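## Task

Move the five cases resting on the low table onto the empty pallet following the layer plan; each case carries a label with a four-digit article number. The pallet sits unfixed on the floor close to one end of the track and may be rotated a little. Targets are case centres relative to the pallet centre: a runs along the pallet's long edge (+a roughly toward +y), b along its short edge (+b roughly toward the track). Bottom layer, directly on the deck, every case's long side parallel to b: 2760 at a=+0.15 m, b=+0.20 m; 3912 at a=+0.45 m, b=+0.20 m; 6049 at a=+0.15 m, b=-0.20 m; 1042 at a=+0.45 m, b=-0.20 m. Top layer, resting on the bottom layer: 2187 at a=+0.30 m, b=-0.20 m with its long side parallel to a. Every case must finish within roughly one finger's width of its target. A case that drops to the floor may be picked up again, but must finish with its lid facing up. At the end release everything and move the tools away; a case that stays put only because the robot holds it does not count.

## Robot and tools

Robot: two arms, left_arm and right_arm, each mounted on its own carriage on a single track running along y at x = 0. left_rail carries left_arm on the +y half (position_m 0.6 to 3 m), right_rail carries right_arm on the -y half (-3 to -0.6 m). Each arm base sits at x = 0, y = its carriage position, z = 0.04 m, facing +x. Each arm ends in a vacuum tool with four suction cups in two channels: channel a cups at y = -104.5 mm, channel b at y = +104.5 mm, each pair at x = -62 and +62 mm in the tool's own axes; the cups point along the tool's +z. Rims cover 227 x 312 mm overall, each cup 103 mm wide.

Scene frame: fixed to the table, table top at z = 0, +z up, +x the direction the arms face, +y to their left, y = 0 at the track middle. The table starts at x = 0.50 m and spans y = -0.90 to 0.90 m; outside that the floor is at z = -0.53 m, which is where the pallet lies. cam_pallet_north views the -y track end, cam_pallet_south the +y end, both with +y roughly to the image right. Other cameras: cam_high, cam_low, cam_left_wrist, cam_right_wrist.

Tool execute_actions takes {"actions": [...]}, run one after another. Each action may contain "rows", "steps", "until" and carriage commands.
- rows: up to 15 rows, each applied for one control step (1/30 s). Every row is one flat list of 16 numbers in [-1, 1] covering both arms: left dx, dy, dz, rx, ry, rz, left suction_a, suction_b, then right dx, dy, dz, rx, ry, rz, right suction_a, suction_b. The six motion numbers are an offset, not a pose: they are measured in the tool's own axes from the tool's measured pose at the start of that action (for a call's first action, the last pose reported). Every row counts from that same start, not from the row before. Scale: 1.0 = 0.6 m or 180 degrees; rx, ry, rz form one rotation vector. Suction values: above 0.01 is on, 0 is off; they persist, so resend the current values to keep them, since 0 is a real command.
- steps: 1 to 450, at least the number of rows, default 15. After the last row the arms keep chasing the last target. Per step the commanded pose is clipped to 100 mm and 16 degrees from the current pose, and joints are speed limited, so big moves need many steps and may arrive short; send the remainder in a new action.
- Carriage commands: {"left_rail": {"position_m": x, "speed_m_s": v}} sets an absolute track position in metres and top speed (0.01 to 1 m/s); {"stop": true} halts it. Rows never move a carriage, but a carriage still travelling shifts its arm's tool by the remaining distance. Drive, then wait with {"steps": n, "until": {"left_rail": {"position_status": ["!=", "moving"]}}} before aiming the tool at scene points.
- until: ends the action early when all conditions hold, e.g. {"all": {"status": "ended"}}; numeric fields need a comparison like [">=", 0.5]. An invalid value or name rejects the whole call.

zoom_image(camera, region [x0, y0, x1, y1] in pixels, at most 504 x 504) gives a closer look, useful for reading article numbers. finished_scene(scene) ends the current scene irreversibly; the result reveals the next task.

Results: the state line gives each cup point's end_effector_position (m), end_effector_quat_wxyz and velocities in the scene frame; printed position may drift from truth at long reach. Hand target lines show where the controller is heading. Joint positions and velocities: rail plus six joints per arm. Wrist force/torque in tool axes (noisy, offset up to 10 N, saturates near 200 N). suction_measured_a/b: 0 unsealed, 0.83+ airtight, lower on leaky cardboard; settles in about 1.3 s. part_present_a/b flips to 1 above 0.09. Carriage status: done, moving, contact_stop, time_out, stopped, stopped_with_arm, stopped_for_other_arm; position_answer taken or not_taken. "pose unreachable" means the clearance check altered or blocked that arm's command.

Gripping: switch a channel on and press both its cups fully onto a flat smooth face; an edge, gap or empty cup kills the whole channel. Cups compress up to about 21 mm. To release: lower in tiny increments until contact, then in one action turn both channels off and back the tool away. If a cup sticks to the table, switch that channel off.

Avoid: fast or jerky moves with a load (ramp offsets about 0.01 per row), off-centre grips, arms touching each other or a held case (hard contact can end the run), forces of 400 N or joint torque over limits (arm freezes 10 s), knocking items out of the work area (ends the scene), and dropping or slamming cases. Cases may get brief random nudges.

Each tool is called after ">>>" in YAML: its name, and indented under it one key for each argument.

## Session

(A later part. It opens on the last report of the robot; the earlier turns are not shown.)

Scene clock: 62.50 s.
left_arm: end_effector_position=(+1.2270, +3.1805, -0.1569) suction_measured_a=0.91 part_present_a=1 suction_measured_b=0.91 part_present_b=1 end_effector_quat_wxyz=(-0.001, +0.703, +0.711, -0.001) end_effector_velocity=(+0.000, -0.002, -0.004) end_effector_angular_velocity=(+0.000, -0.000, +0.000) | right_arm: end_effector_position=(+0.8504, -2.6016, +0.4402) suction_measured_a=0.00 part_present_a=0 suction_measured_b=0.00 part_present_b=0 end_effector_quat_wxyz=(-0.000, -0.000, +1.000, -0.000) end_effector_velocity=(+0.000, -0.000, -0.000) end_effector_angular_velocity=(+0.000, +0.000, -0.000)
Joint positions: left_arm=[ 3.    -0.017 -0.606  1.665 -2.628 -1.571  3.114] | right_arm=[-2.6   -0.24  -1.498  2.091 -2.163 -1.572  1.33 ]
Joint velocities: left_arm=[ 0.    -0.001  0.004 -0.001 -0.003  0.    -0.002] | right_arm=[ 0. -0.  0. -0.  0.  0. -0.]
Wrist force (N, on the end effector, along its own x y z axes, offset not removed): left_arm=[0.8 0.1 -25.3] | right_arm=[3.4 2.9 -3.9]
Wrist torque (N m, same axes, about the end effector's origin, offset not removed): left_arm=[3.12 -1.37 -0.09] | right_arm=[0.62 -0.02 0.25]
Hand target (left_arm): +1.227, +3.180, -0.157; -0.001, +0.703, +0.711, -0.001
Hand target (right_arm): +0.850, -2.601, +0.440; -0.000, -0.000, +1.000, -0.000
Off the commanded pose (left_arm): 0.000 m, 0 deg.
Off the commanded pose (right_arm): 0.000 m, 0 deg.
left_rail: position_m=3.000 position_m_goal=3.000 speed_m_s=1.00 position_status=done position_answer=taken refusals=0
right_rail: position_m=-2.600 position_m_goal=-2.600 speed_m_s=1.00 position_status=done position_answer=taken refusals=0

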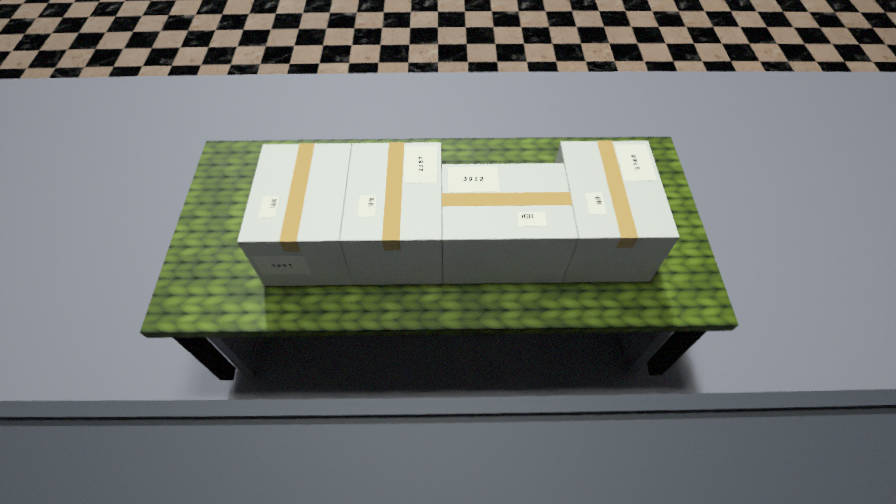

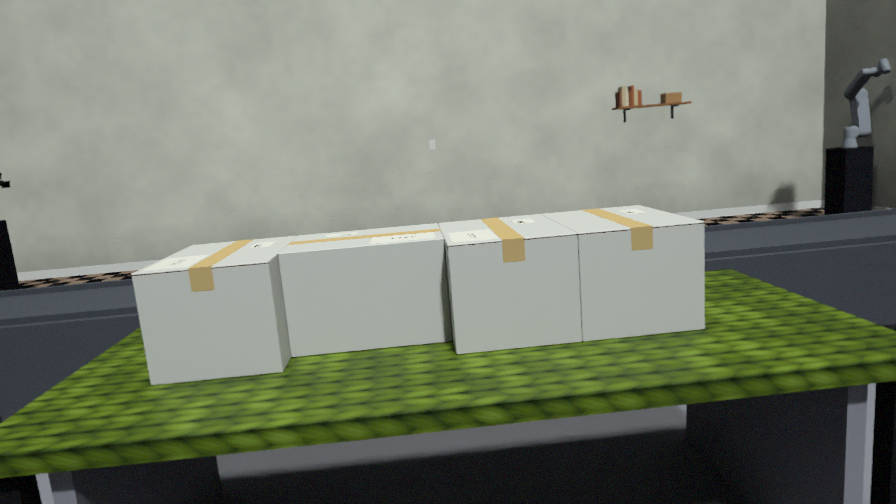

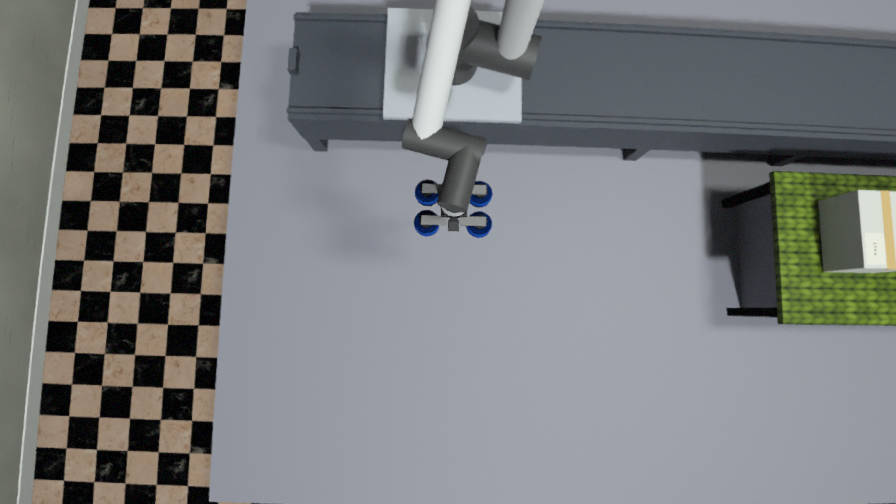

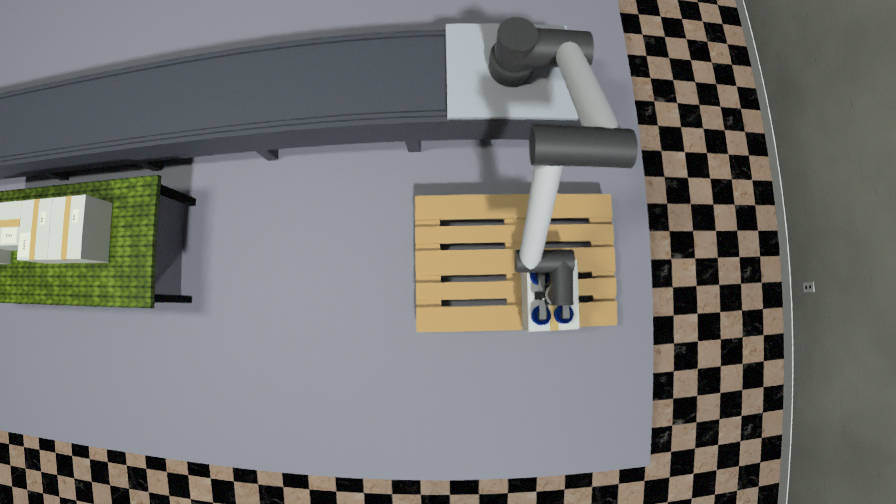

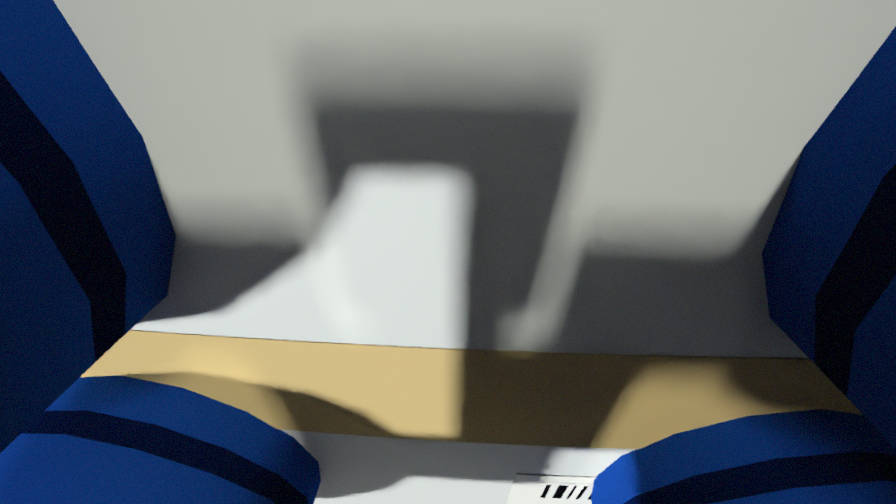

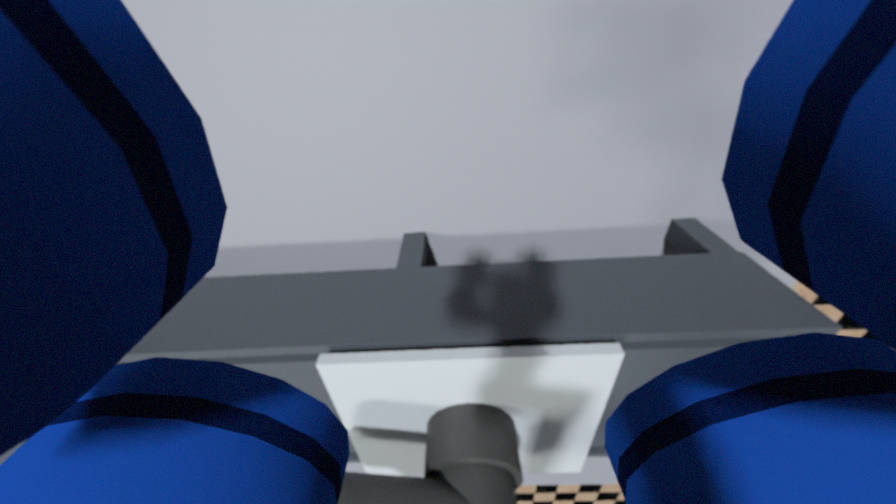

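>>> execute_actions:
  actions:
    - {"rows":[[0,0,0.006,0,0,0,1,1,0,0,0,0,0,0,0,0]],"steps":9}

Scene clock: 64.83 s.
left_arm: end_effector_position=(+1.2270, +3.1803, -0.1601) suction_measured_a=0.91 part_present_a=1 suction_measured_b=0.91 part_present_b=1 end_effector_quat_wxyz=(-0.001, +0.703, +0.711, -0.001) end_effector_velocity=(+0.000, +0.001, -0.003) end_effector_angular_velocity=(-0.000, -0.000, +0.001) | right_arm: end_effector_position=(+0.8504, -2.6016, +0.4402) suction_measured_a=0.00 part_present_a=0 suction_measured_b=0.00 part_present_b=0 end_effector_quat_wxyz=(-0.000, -0.000, +1.000, -0.000) end_effector_velocity=(-0.000, +0.000, +0.000) end_effector_angular_velocity=(-0.000, -0.000, -0.000)
Joint positions: left_arm=[ 3.    -0.017 -0.603  1.665 -2.631 -1.571  3.114] | right_arm=[-2.6   -0.24  -1.498  2.091 -2.163 -1.572  1.33 ]
Joint velocities: left_arm=[ 0.     0.001  0.003 -0.001 -0.003 -0.    -0.   ] | right_arm=[ 0.  0. -0.  0. -0. -0.  0.]
Wrist force (N, on the end effector, along its own x y z axes, offset not removed): left_arm=[-2.3 -0.1 -20.3] | right_arm=[1.8 -1.5 -1.3]
Wrist torque (N m, same axes, about the end effector's origin, offset not removed): left_arm=[2.91 -1.08 -0.21] | right_arm=[-0.01 -0.02 0.27]
Hand target (left_arm): +1.227, +3.180, -0.160; -0.001, +0.703, +0.711, -0.001
Hand target (right_arm): +0.850, -2.601, +0.440; -0.000, -0.000, +1.000, -0.000
Off the commanded pose (left_arm): 0.000 m, 0 deg.
Off the commanded pose (right_arm): 0.000 m, 0 deg.
left_rail: position_m=3.000 position_m_goal=3.000 speed_m_s=1.00 position_status=done position_answer=taken refusals=0
right_rail: position_m=-2.600 position_m_goal=-2.600 speed_m_s=1.00 position_status=done position_answer=taken refusals=0

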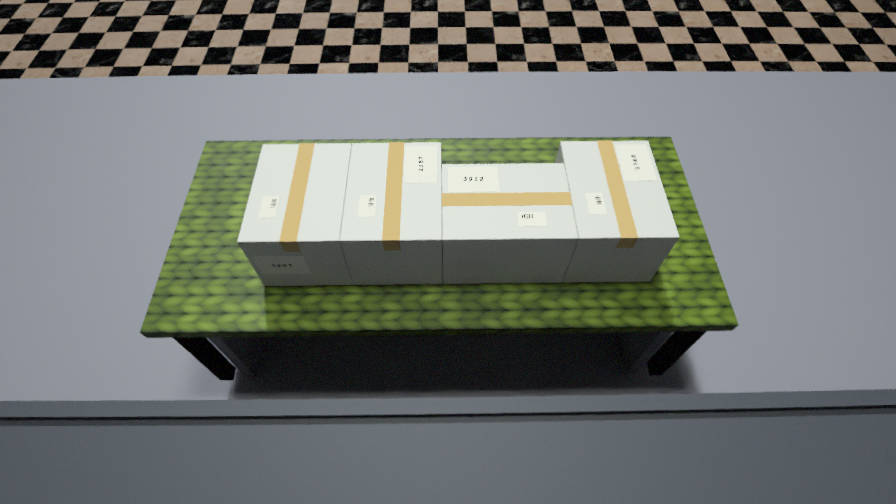

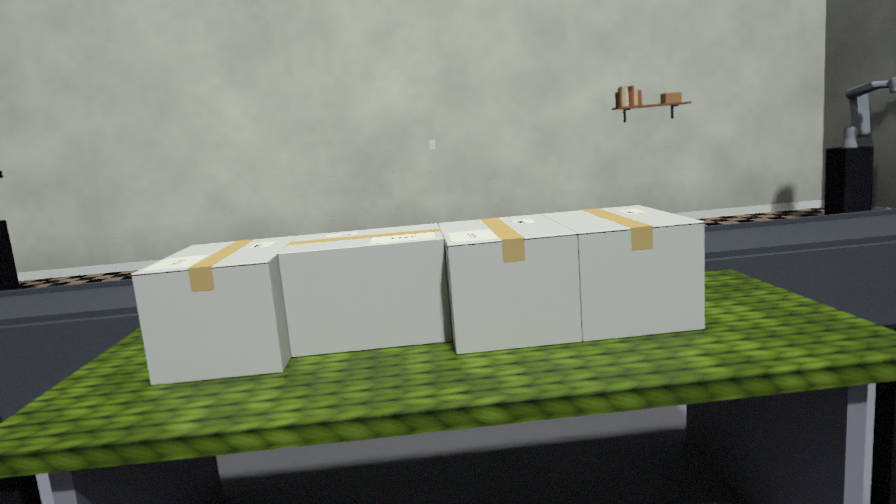

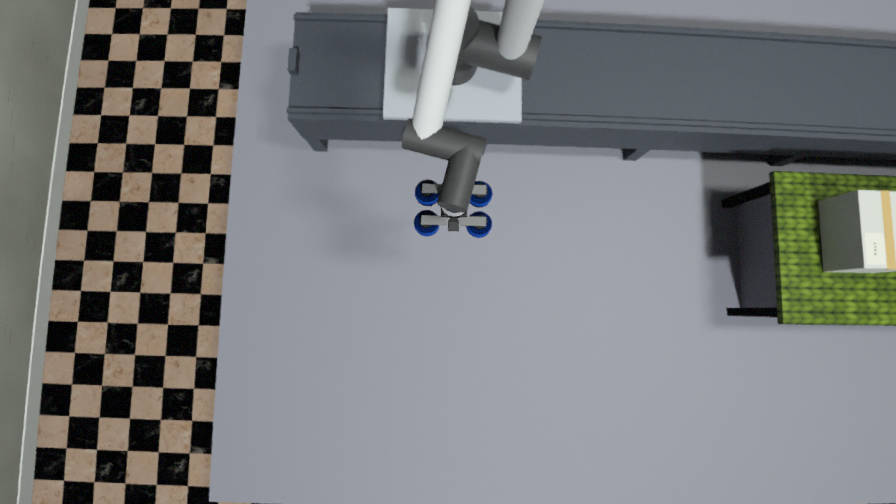

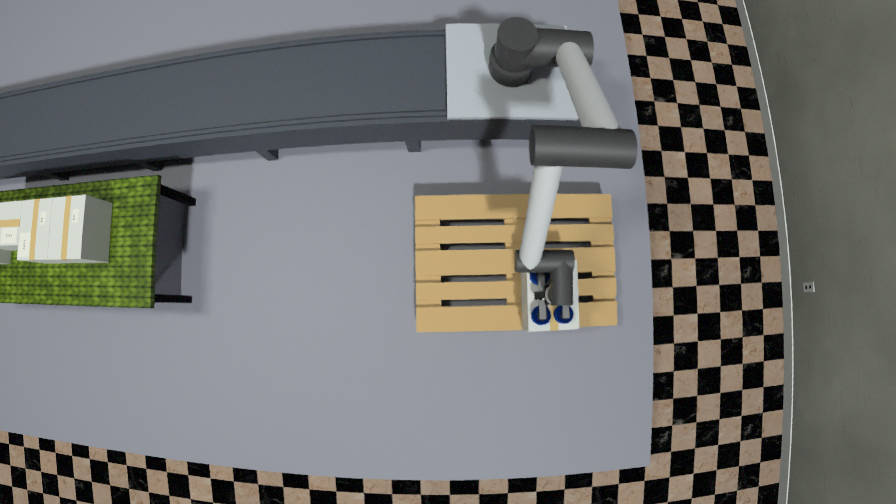

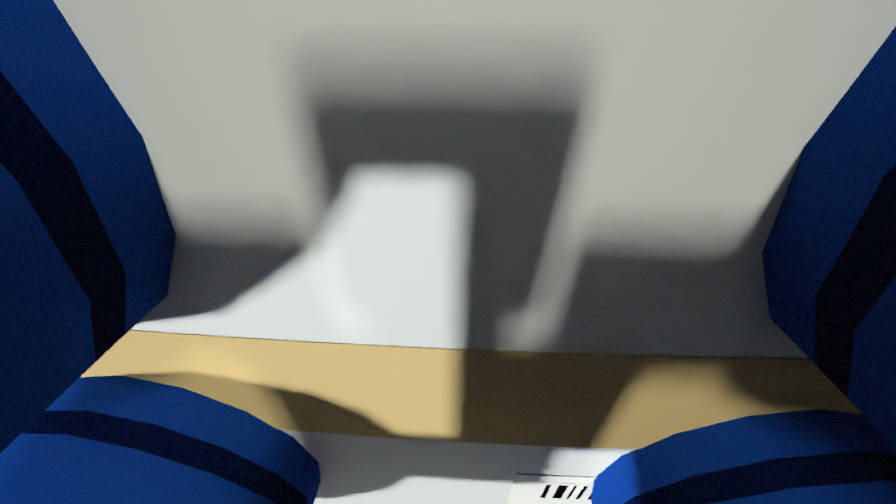

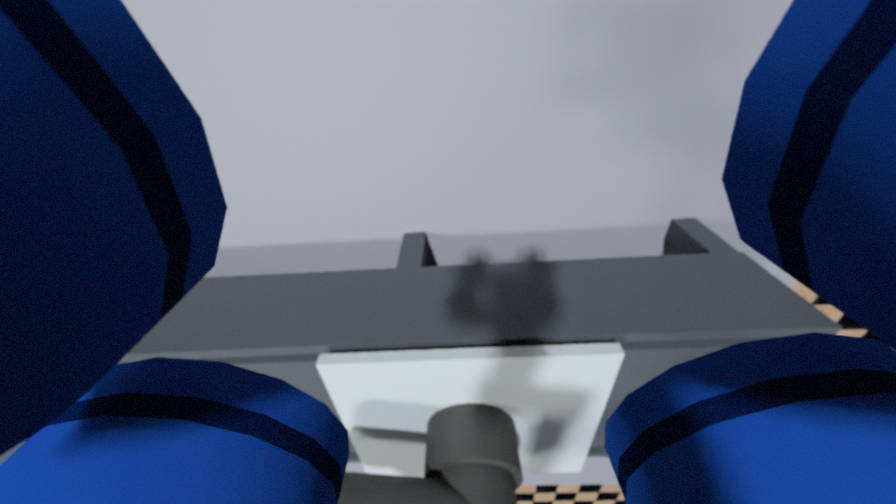

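>>> execute_actions:
  actions:
    - {"rows":[[0,0,0.006,0,0,0,1,1,0,0,0,0,0,0,0,0]],"steps":9}

Scene clock: 67.17 s.
left_arm: end_effector_position=(+1.2273, +3.1805, -0.1628) suction_measured_a=0.91 part_present_a=1 suction_measured_b=0.91 part_present_b=1 end_effector_quat_wxyz=(-0.001, +0.703, +0.711, -0.001) end_effector_velocity=(+0.001, -0.000, -0.001) end_effector_angular_velocity=(-0.000, -0.001, +0.000) | right_arm: end_effector_position=(+0.8504, -2.6016, +0.4402) suction_measured_a=0.00 part_present_a=0 suction_measured_b=0.00 part_present_b=0 end_effector_quat_wxyz=(-0.000, -0.000, +1.000, -0.000) end_effector_velocity=(-0.000, +0.000, +0.000) end_effector_angular_velocity=(+0.000, -0.000, +0.000)
Joint positions: left_arm=[ 3.    -0.017 -0.6    1.664 -2.633 -1.571  3.114] | right_arm=[-2.6   -0.24  -1.498  2.091 -2.163 -1.572  1.33 ]
Joint velocities: left_arm=[ 0.    -0.     0.002 -0.001 -0.001 -0.    -0.   ] | right_arm=[ 0.  0. -0.  0.  0.  0. -0.]
Wrist force (N, on the end effector, along its own x y z axes, offset not removed): left_arm=[-2.8 -29.7 -126.4] | right_arm=[0.1 5.4 2.4]
Wrist torque (N m, same axes, about the end effector's origin, offset not removed): left_arm=[3.62 -1.86 -0.28] | right_arm=[0.87 0.41 0.22]
Hand target (left_arm): +1.227, +3.180, -0.164; -0.001, +0.703, +0.711, -0.001
Hand target (right_arm): +0.850, -2.601, +0.440; -0.000, -0.000, +1.000, -0.000
Off the commanded pose (left_arm): 0.001 m, 0 deg.
Off the commanded pose (right_arm): 0.000 m, 0 deg.
left_rail: position_m=3.000 position_m_goal=3.000 speed_m_s=1.00 position_status=done position_answer=taken refusals=0
right_rail: position_m=-2.600 position_m_goal=-2.600 speed_m_s=1.00 position_status=done position_answer=taken refusals=0

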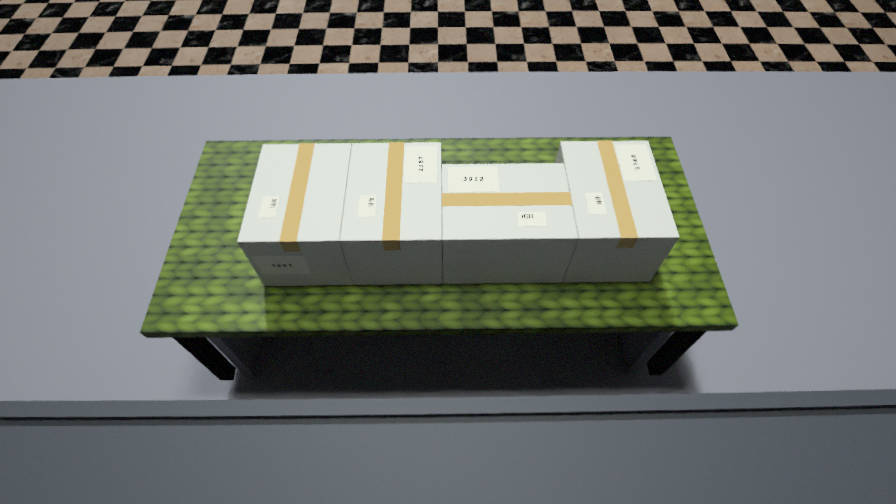

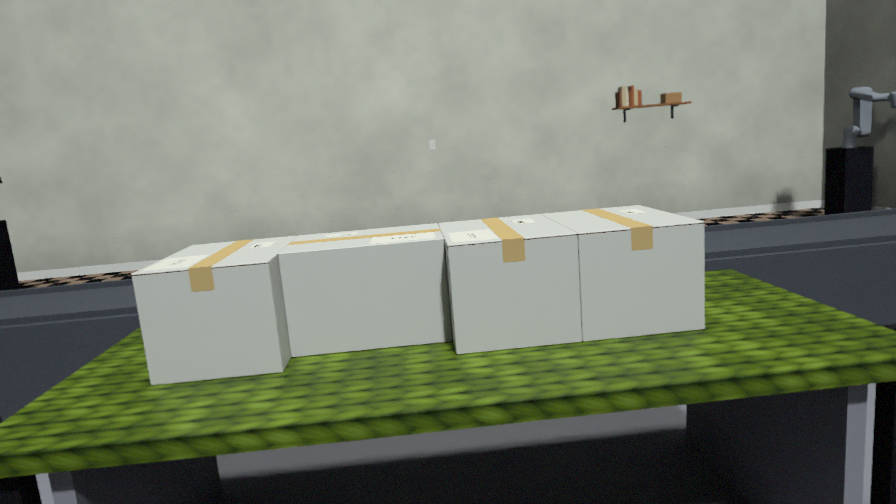

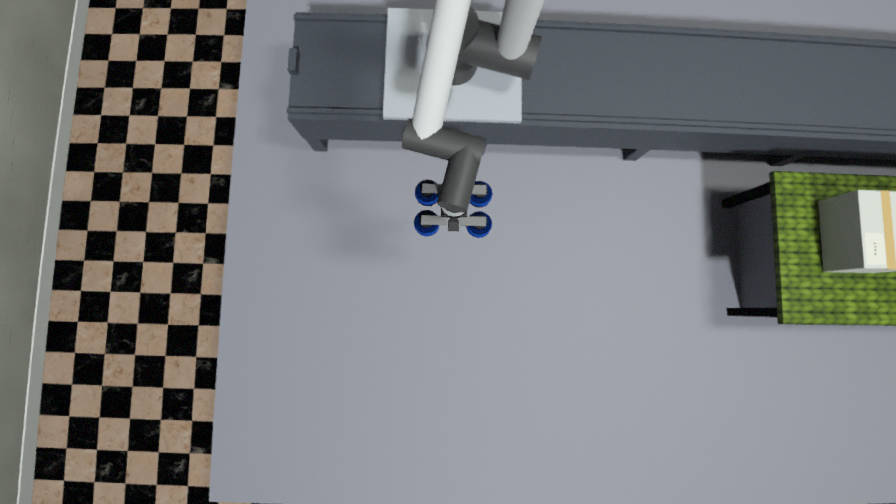

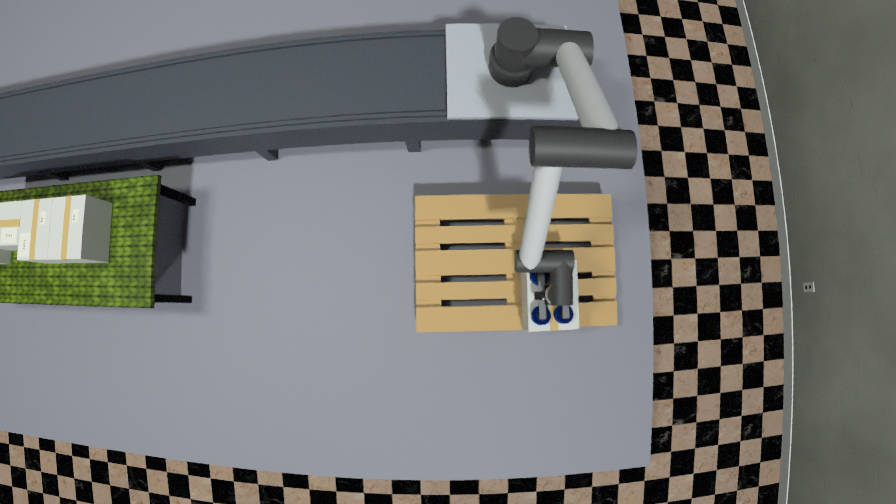

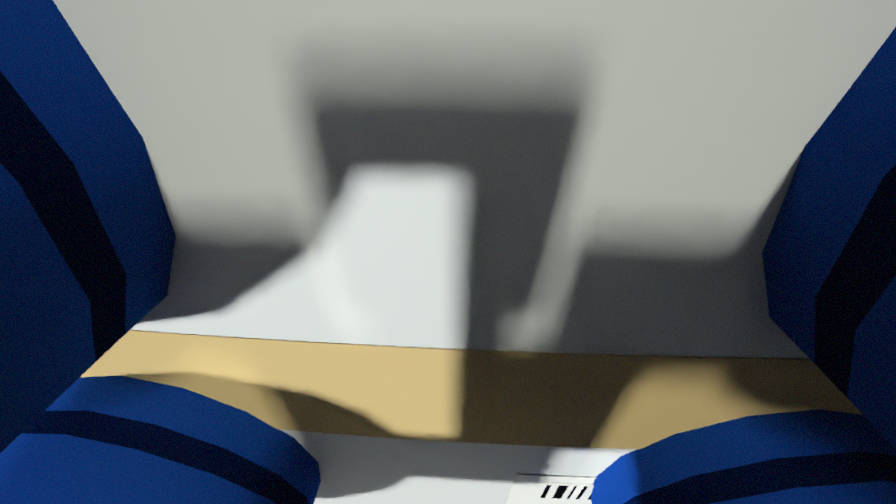

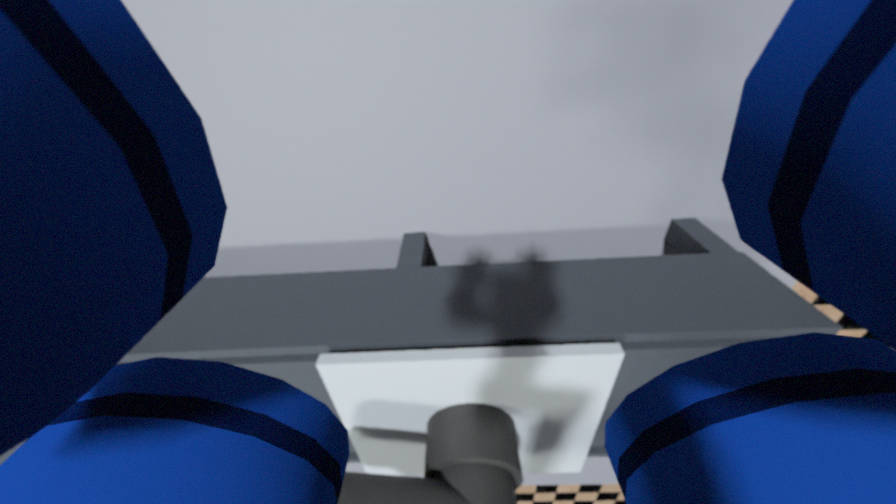

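>>> execute_actions:
  actions:
    - {"rows":[[0,0,-0.005,0,0,0,0,0,0,0,0,0,0,0,0,0],[0,0,-0.01,0,0,0,0,0,0,0,0,0,0,0,0,0],[0,0,-0.015,0,0,0,0,0,0,0,0,0,0,0,0,0],[0,0,-0.02,0,0,0,0,0,0,0,0,0,0,0,0,0],[0,0,-0.027,0,0,0,0,0,0,0,0,0,0,0,0,0],[0,0,-0.035,0,0,0,0,0,0,0,0,0,0,0,0,0],[0,0,-0.045,0,0,0,0,0,0,0,0,0,0,0,0,0],[0,0,-0.06,0,0,0,0,0,0,0,0,0,0,0,0,0],[0,0,-0.08,0,0,0,0,0,0,0,0,0,0,0,0,0],[0,0,-0.12,0,0,0,0,0,0,0,0,0,0,0,0,0]],"steps":14}
    - {"left_rail":{"position_m":0.6},"rows":[[-0.627,-0.648,-0.88,0,0,0.0035,0,0,0,0,0,0,0,0,0,0]],"steps":48}

>>> zoom_image:
  camera: "cam_pallet_south"
  region: [490,230,630,340]

Scene clock: 76.77 s.
left_arm: end_effector_position=(+0.8513, +1.4877, +0.4063) suction_measured_a=0.00 part_present_a=0 suction_measured_b=0.00 part_present_b=0 end_effector_quat_wxyz=(-0.001, +0.708, +0.707, -0.001) end_effector_velocity=(-0.079, -1.067, +0.104) end_effector_angular_velocity=(+0.011, +0.009, +0.005) | right_arm: end_effector_position=(+0.8504, -2.6016, +0.4402) suction_measured_a=0.00 part_present_a=0 suction_measured_b=0.00 part_present_b=0 end_effector_quat_wxyz=(-0.000, -0.000, +1.000, -0.000) end_effector_velocity=(-0.000, +0.000, +0.000) end_effector_angular_velocity=(-0.000, -0.000, +0.000)
Joint positions: left_arm=[ 1.679 -0.453 -1.446  2.089 -2.212 -1.572  2.69 ] | right_arm=[-2.6   -0.24  -1.498  2.091 -2.163 -1.572  1.33 ]
Joint velocities: left_arm=[-1.    -0.114 -0.149 -0.004  0.166  0.006 -0.119] | right_arm=[ 0.  0. -0.  0.  0.  0. -0.]
Wrist force (N, on the end effector, along its own x y z axes, offset not removed): left_arm=[-2.5 -6.6 6.7] | right_arm=[5.5 -3.6 7.7]
Wrist torque (N m, same axes, about the end effector's origin, offset not removed): left_arm=[-0.47 0.46 -0.14] | right_arm=[-0.27 -0.27 0.24]
Hand target (left_arm): +0.843, +1.434, +0.418; -0.002, +0.707, +0.707, -0.001
Hand target (right_arm): +0.850, -2.601, +0.440; -0.000, -0.000, +1.000, -0.000
Off the commanded pose (left_arm): 0.018 m, 0 deg.
Off the commanded pose (right_arm): 0.000 m, 0 deg.
left_rail: position_m=1.679 position_m_goal=0.600 speed_m_s=1.00 position_status=moving position_answer=taken refusals=0
right_rail: position_m=-2.600 position_m_goal=-2.600 speed_m_s=1.00 position_status=done position_answer=taken refusals=0

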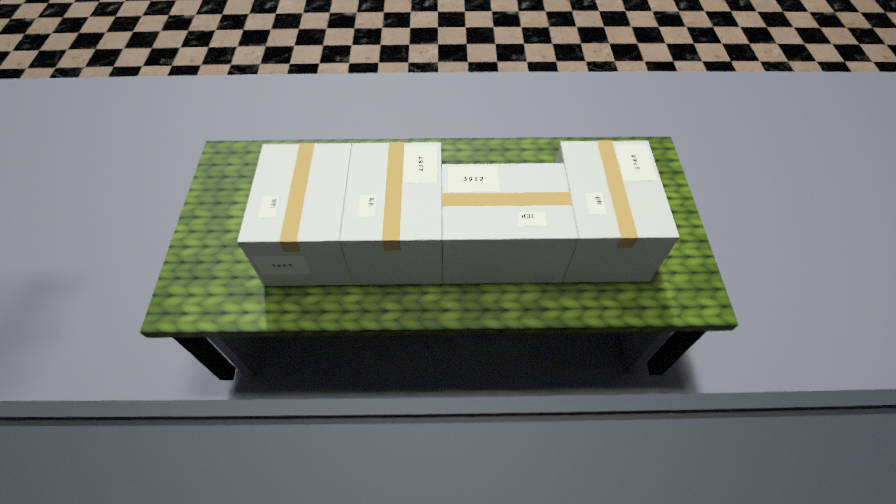

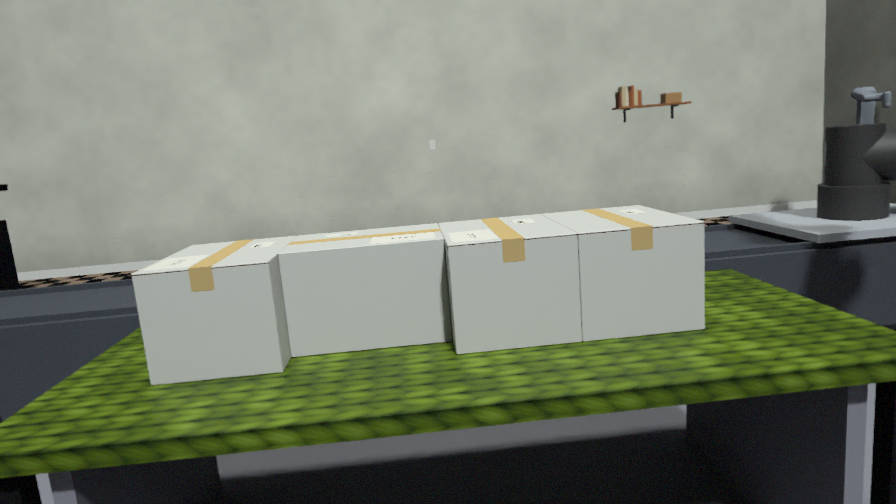

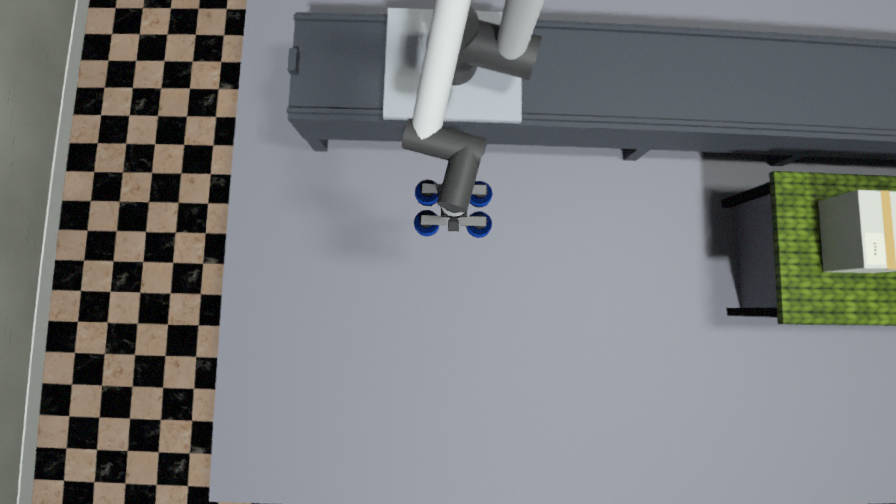

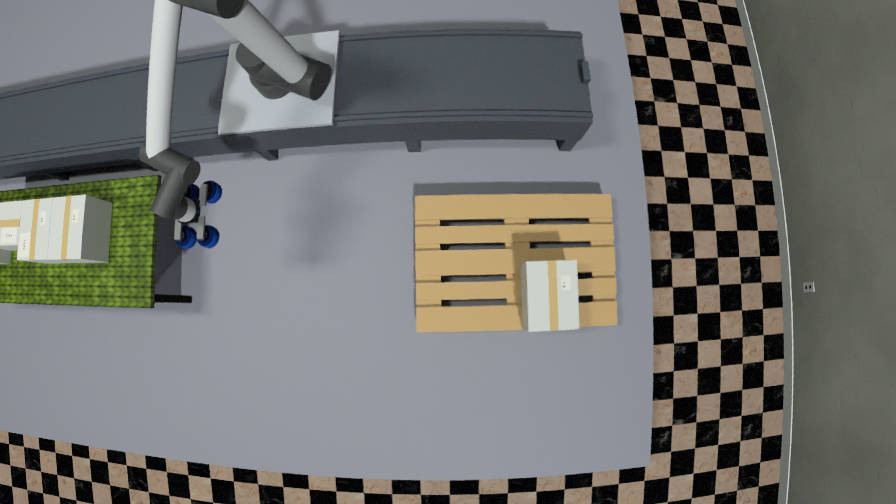

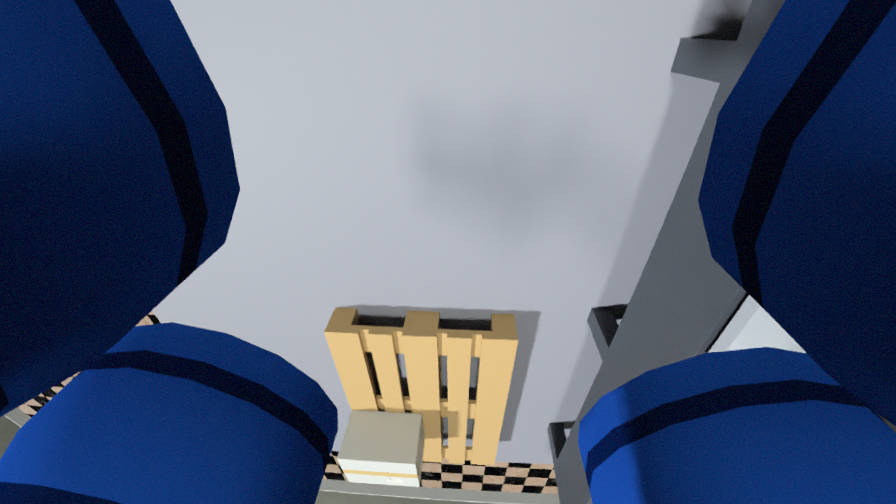

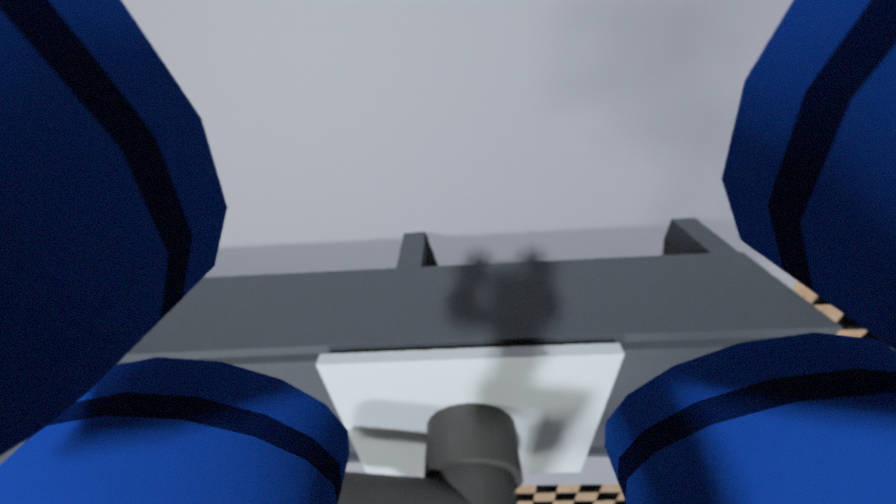

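Region (490, 230, 630, 340) of cam_pallet_south's 896x504 image, scaled by 3.600, with more detail than that image has; it fills the top 396 rows of this view, and the rest is white.

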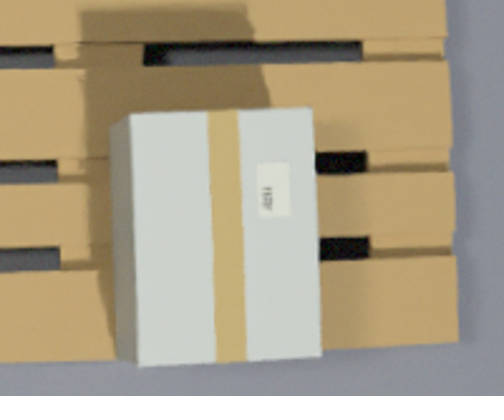

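The first case sits on its place.

>>> execute_actions:
  actions: []

Scene clock: 78.57 s.
left_arm: end_effector_position=(+0.8425, +0.4007, +0.4182) suction_measured_a=0.00 part_present_a=0 suction_measured_b=0.00 part_present_b=0 end_effector_quat_wxyz=(-0.002, +0.707, +0.707, -0.001) end_effector_velocity=(+0.000, +0.000, +0.000) end_effector_angular_velocity=(+0.000, -0.000, +0.000) | right_arm: end_effector_position=(+0.8504, -2.6016, +0.4402) suction_measured_a=0.00 part_present_a=0 suction_measured_b=0.00 part_present_b=0 end_effector_quat_wxyz=(-0.000, -0.000, +1.000, -0.000) end_effector_velocity=(-0.000, +0.000, +0.000) end_effector_angular_velocity=(-0.000, -0.000, +0.000)
Joint positions: left_arm=[ 0.6   -0.466 -1.463  2.088 -2.192 -1.571  2.676] | right_arm=[-2.6   -0.24  -1.498  2.091 -2.163 -1.572  1.33 ]
Joint velocities: left_arm=[ 0.  0. -0. -0.  0.  0. -0.] | right_arm=[ 0.  0. -0.  0. -0.  0.  0.]
Wrist force (N, on the end effector, along its own x y z axes, offset not removed): left_arm=[-5.9 -0.1 3.4] | right_arm=[3.4 -0.7 7.7]
Wrist torque (N m, same axes, about the end effector's origin, offset not removed): left_arm=[0.31 0.71 -0.15] | right_arm=[0.27 0.05 0.20]
Hand target (left_arm): +0.843, +0.401, +0.418; -0.002, +0.707, +0.707, -0.001
Hand target (right_arm): +0.850, -2.601, +0.440; -0.000, -0.000, +1.000, -0.000
Off the commanded pose (left_arm): 0.002 m, 0 deg.
Off the commanded pose (right_arm): 0.000 m, 0 deg.
left_rail: position_m=0.600 position_m_goal=0.600 speed_m_s=1.00 position_status=done position_answer=taken refusals=0
right_rail: position_m=-2.600 position_m_goal=-2.600 speed_m_s=1.00 position_status=done position_answer=taken refusals=0

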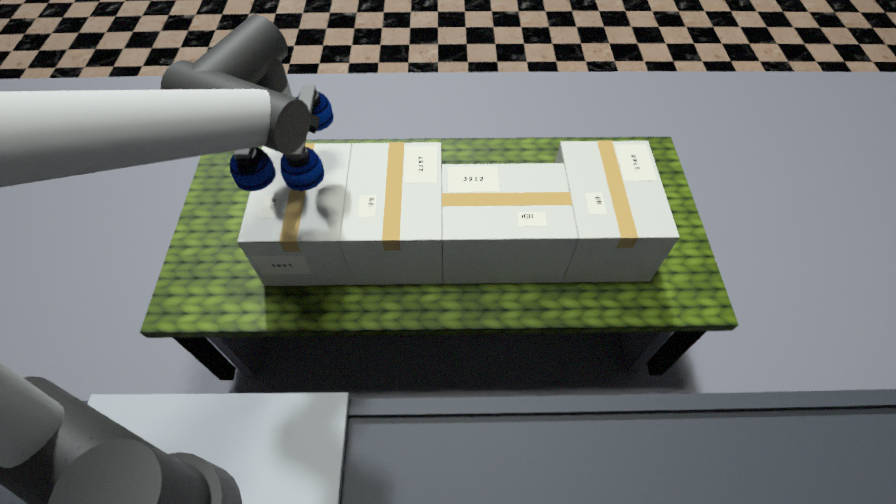

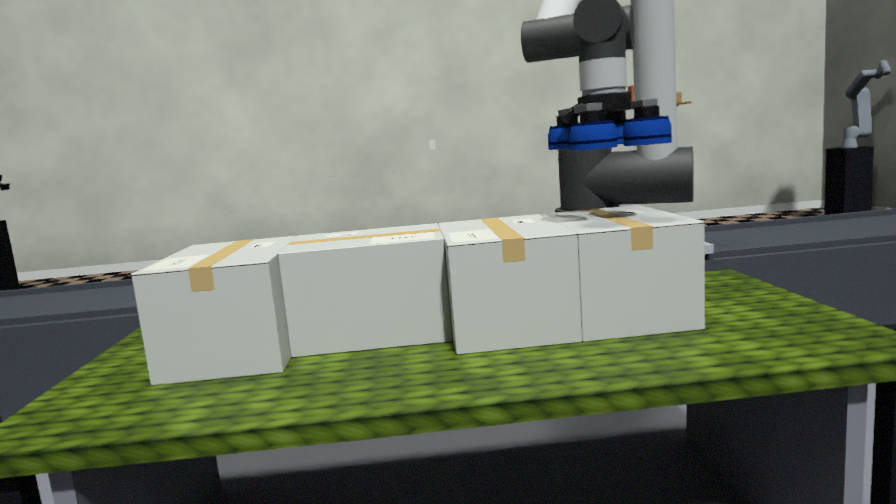

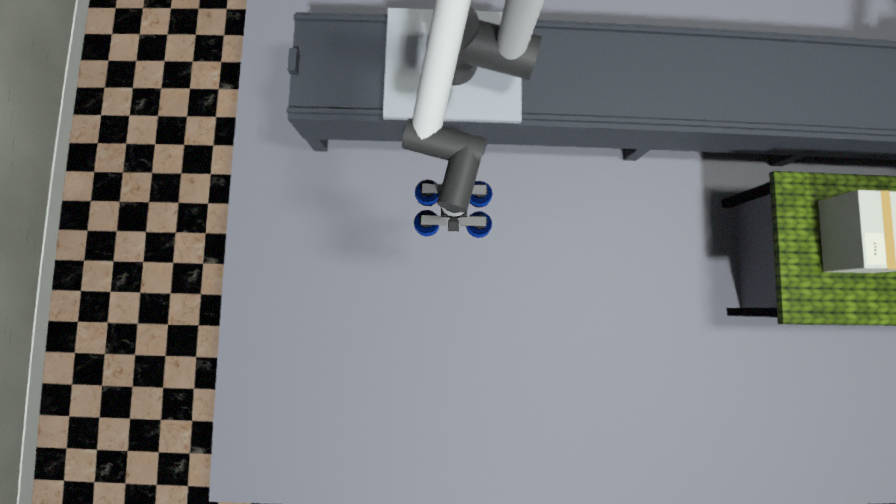

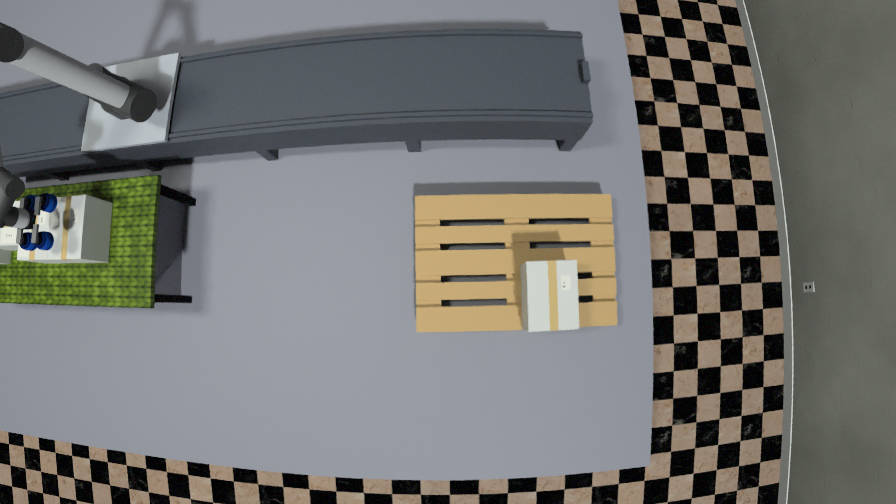

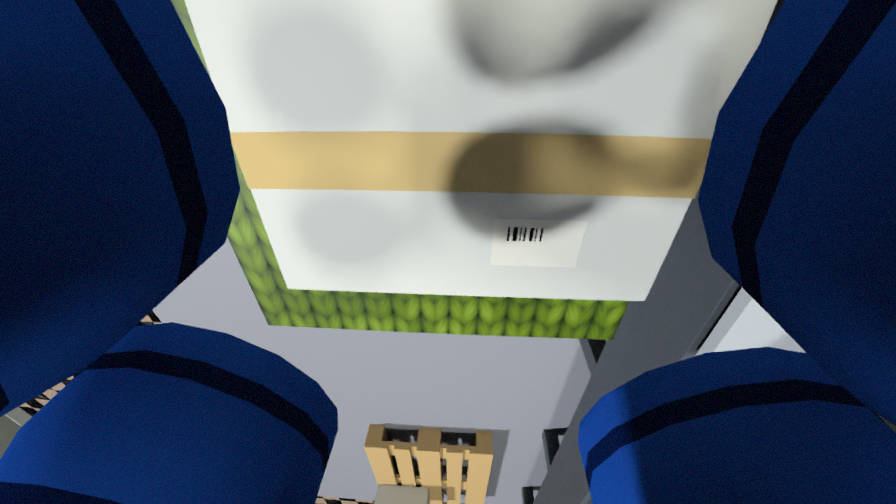

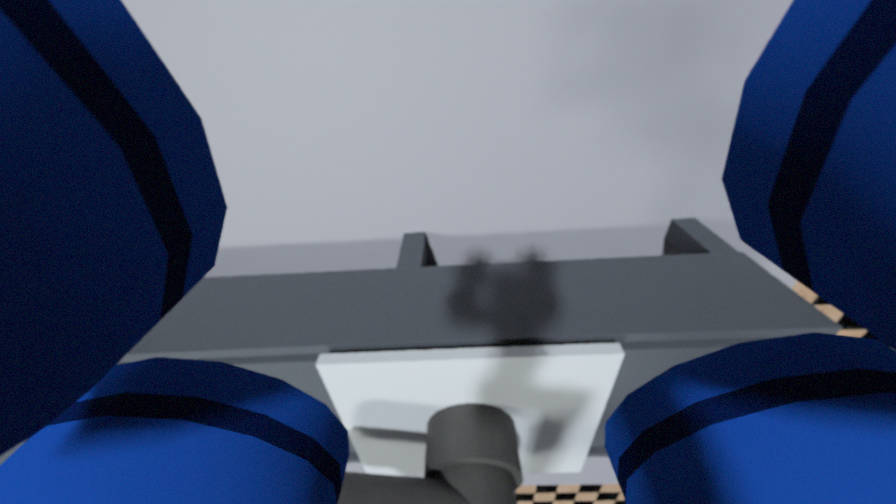

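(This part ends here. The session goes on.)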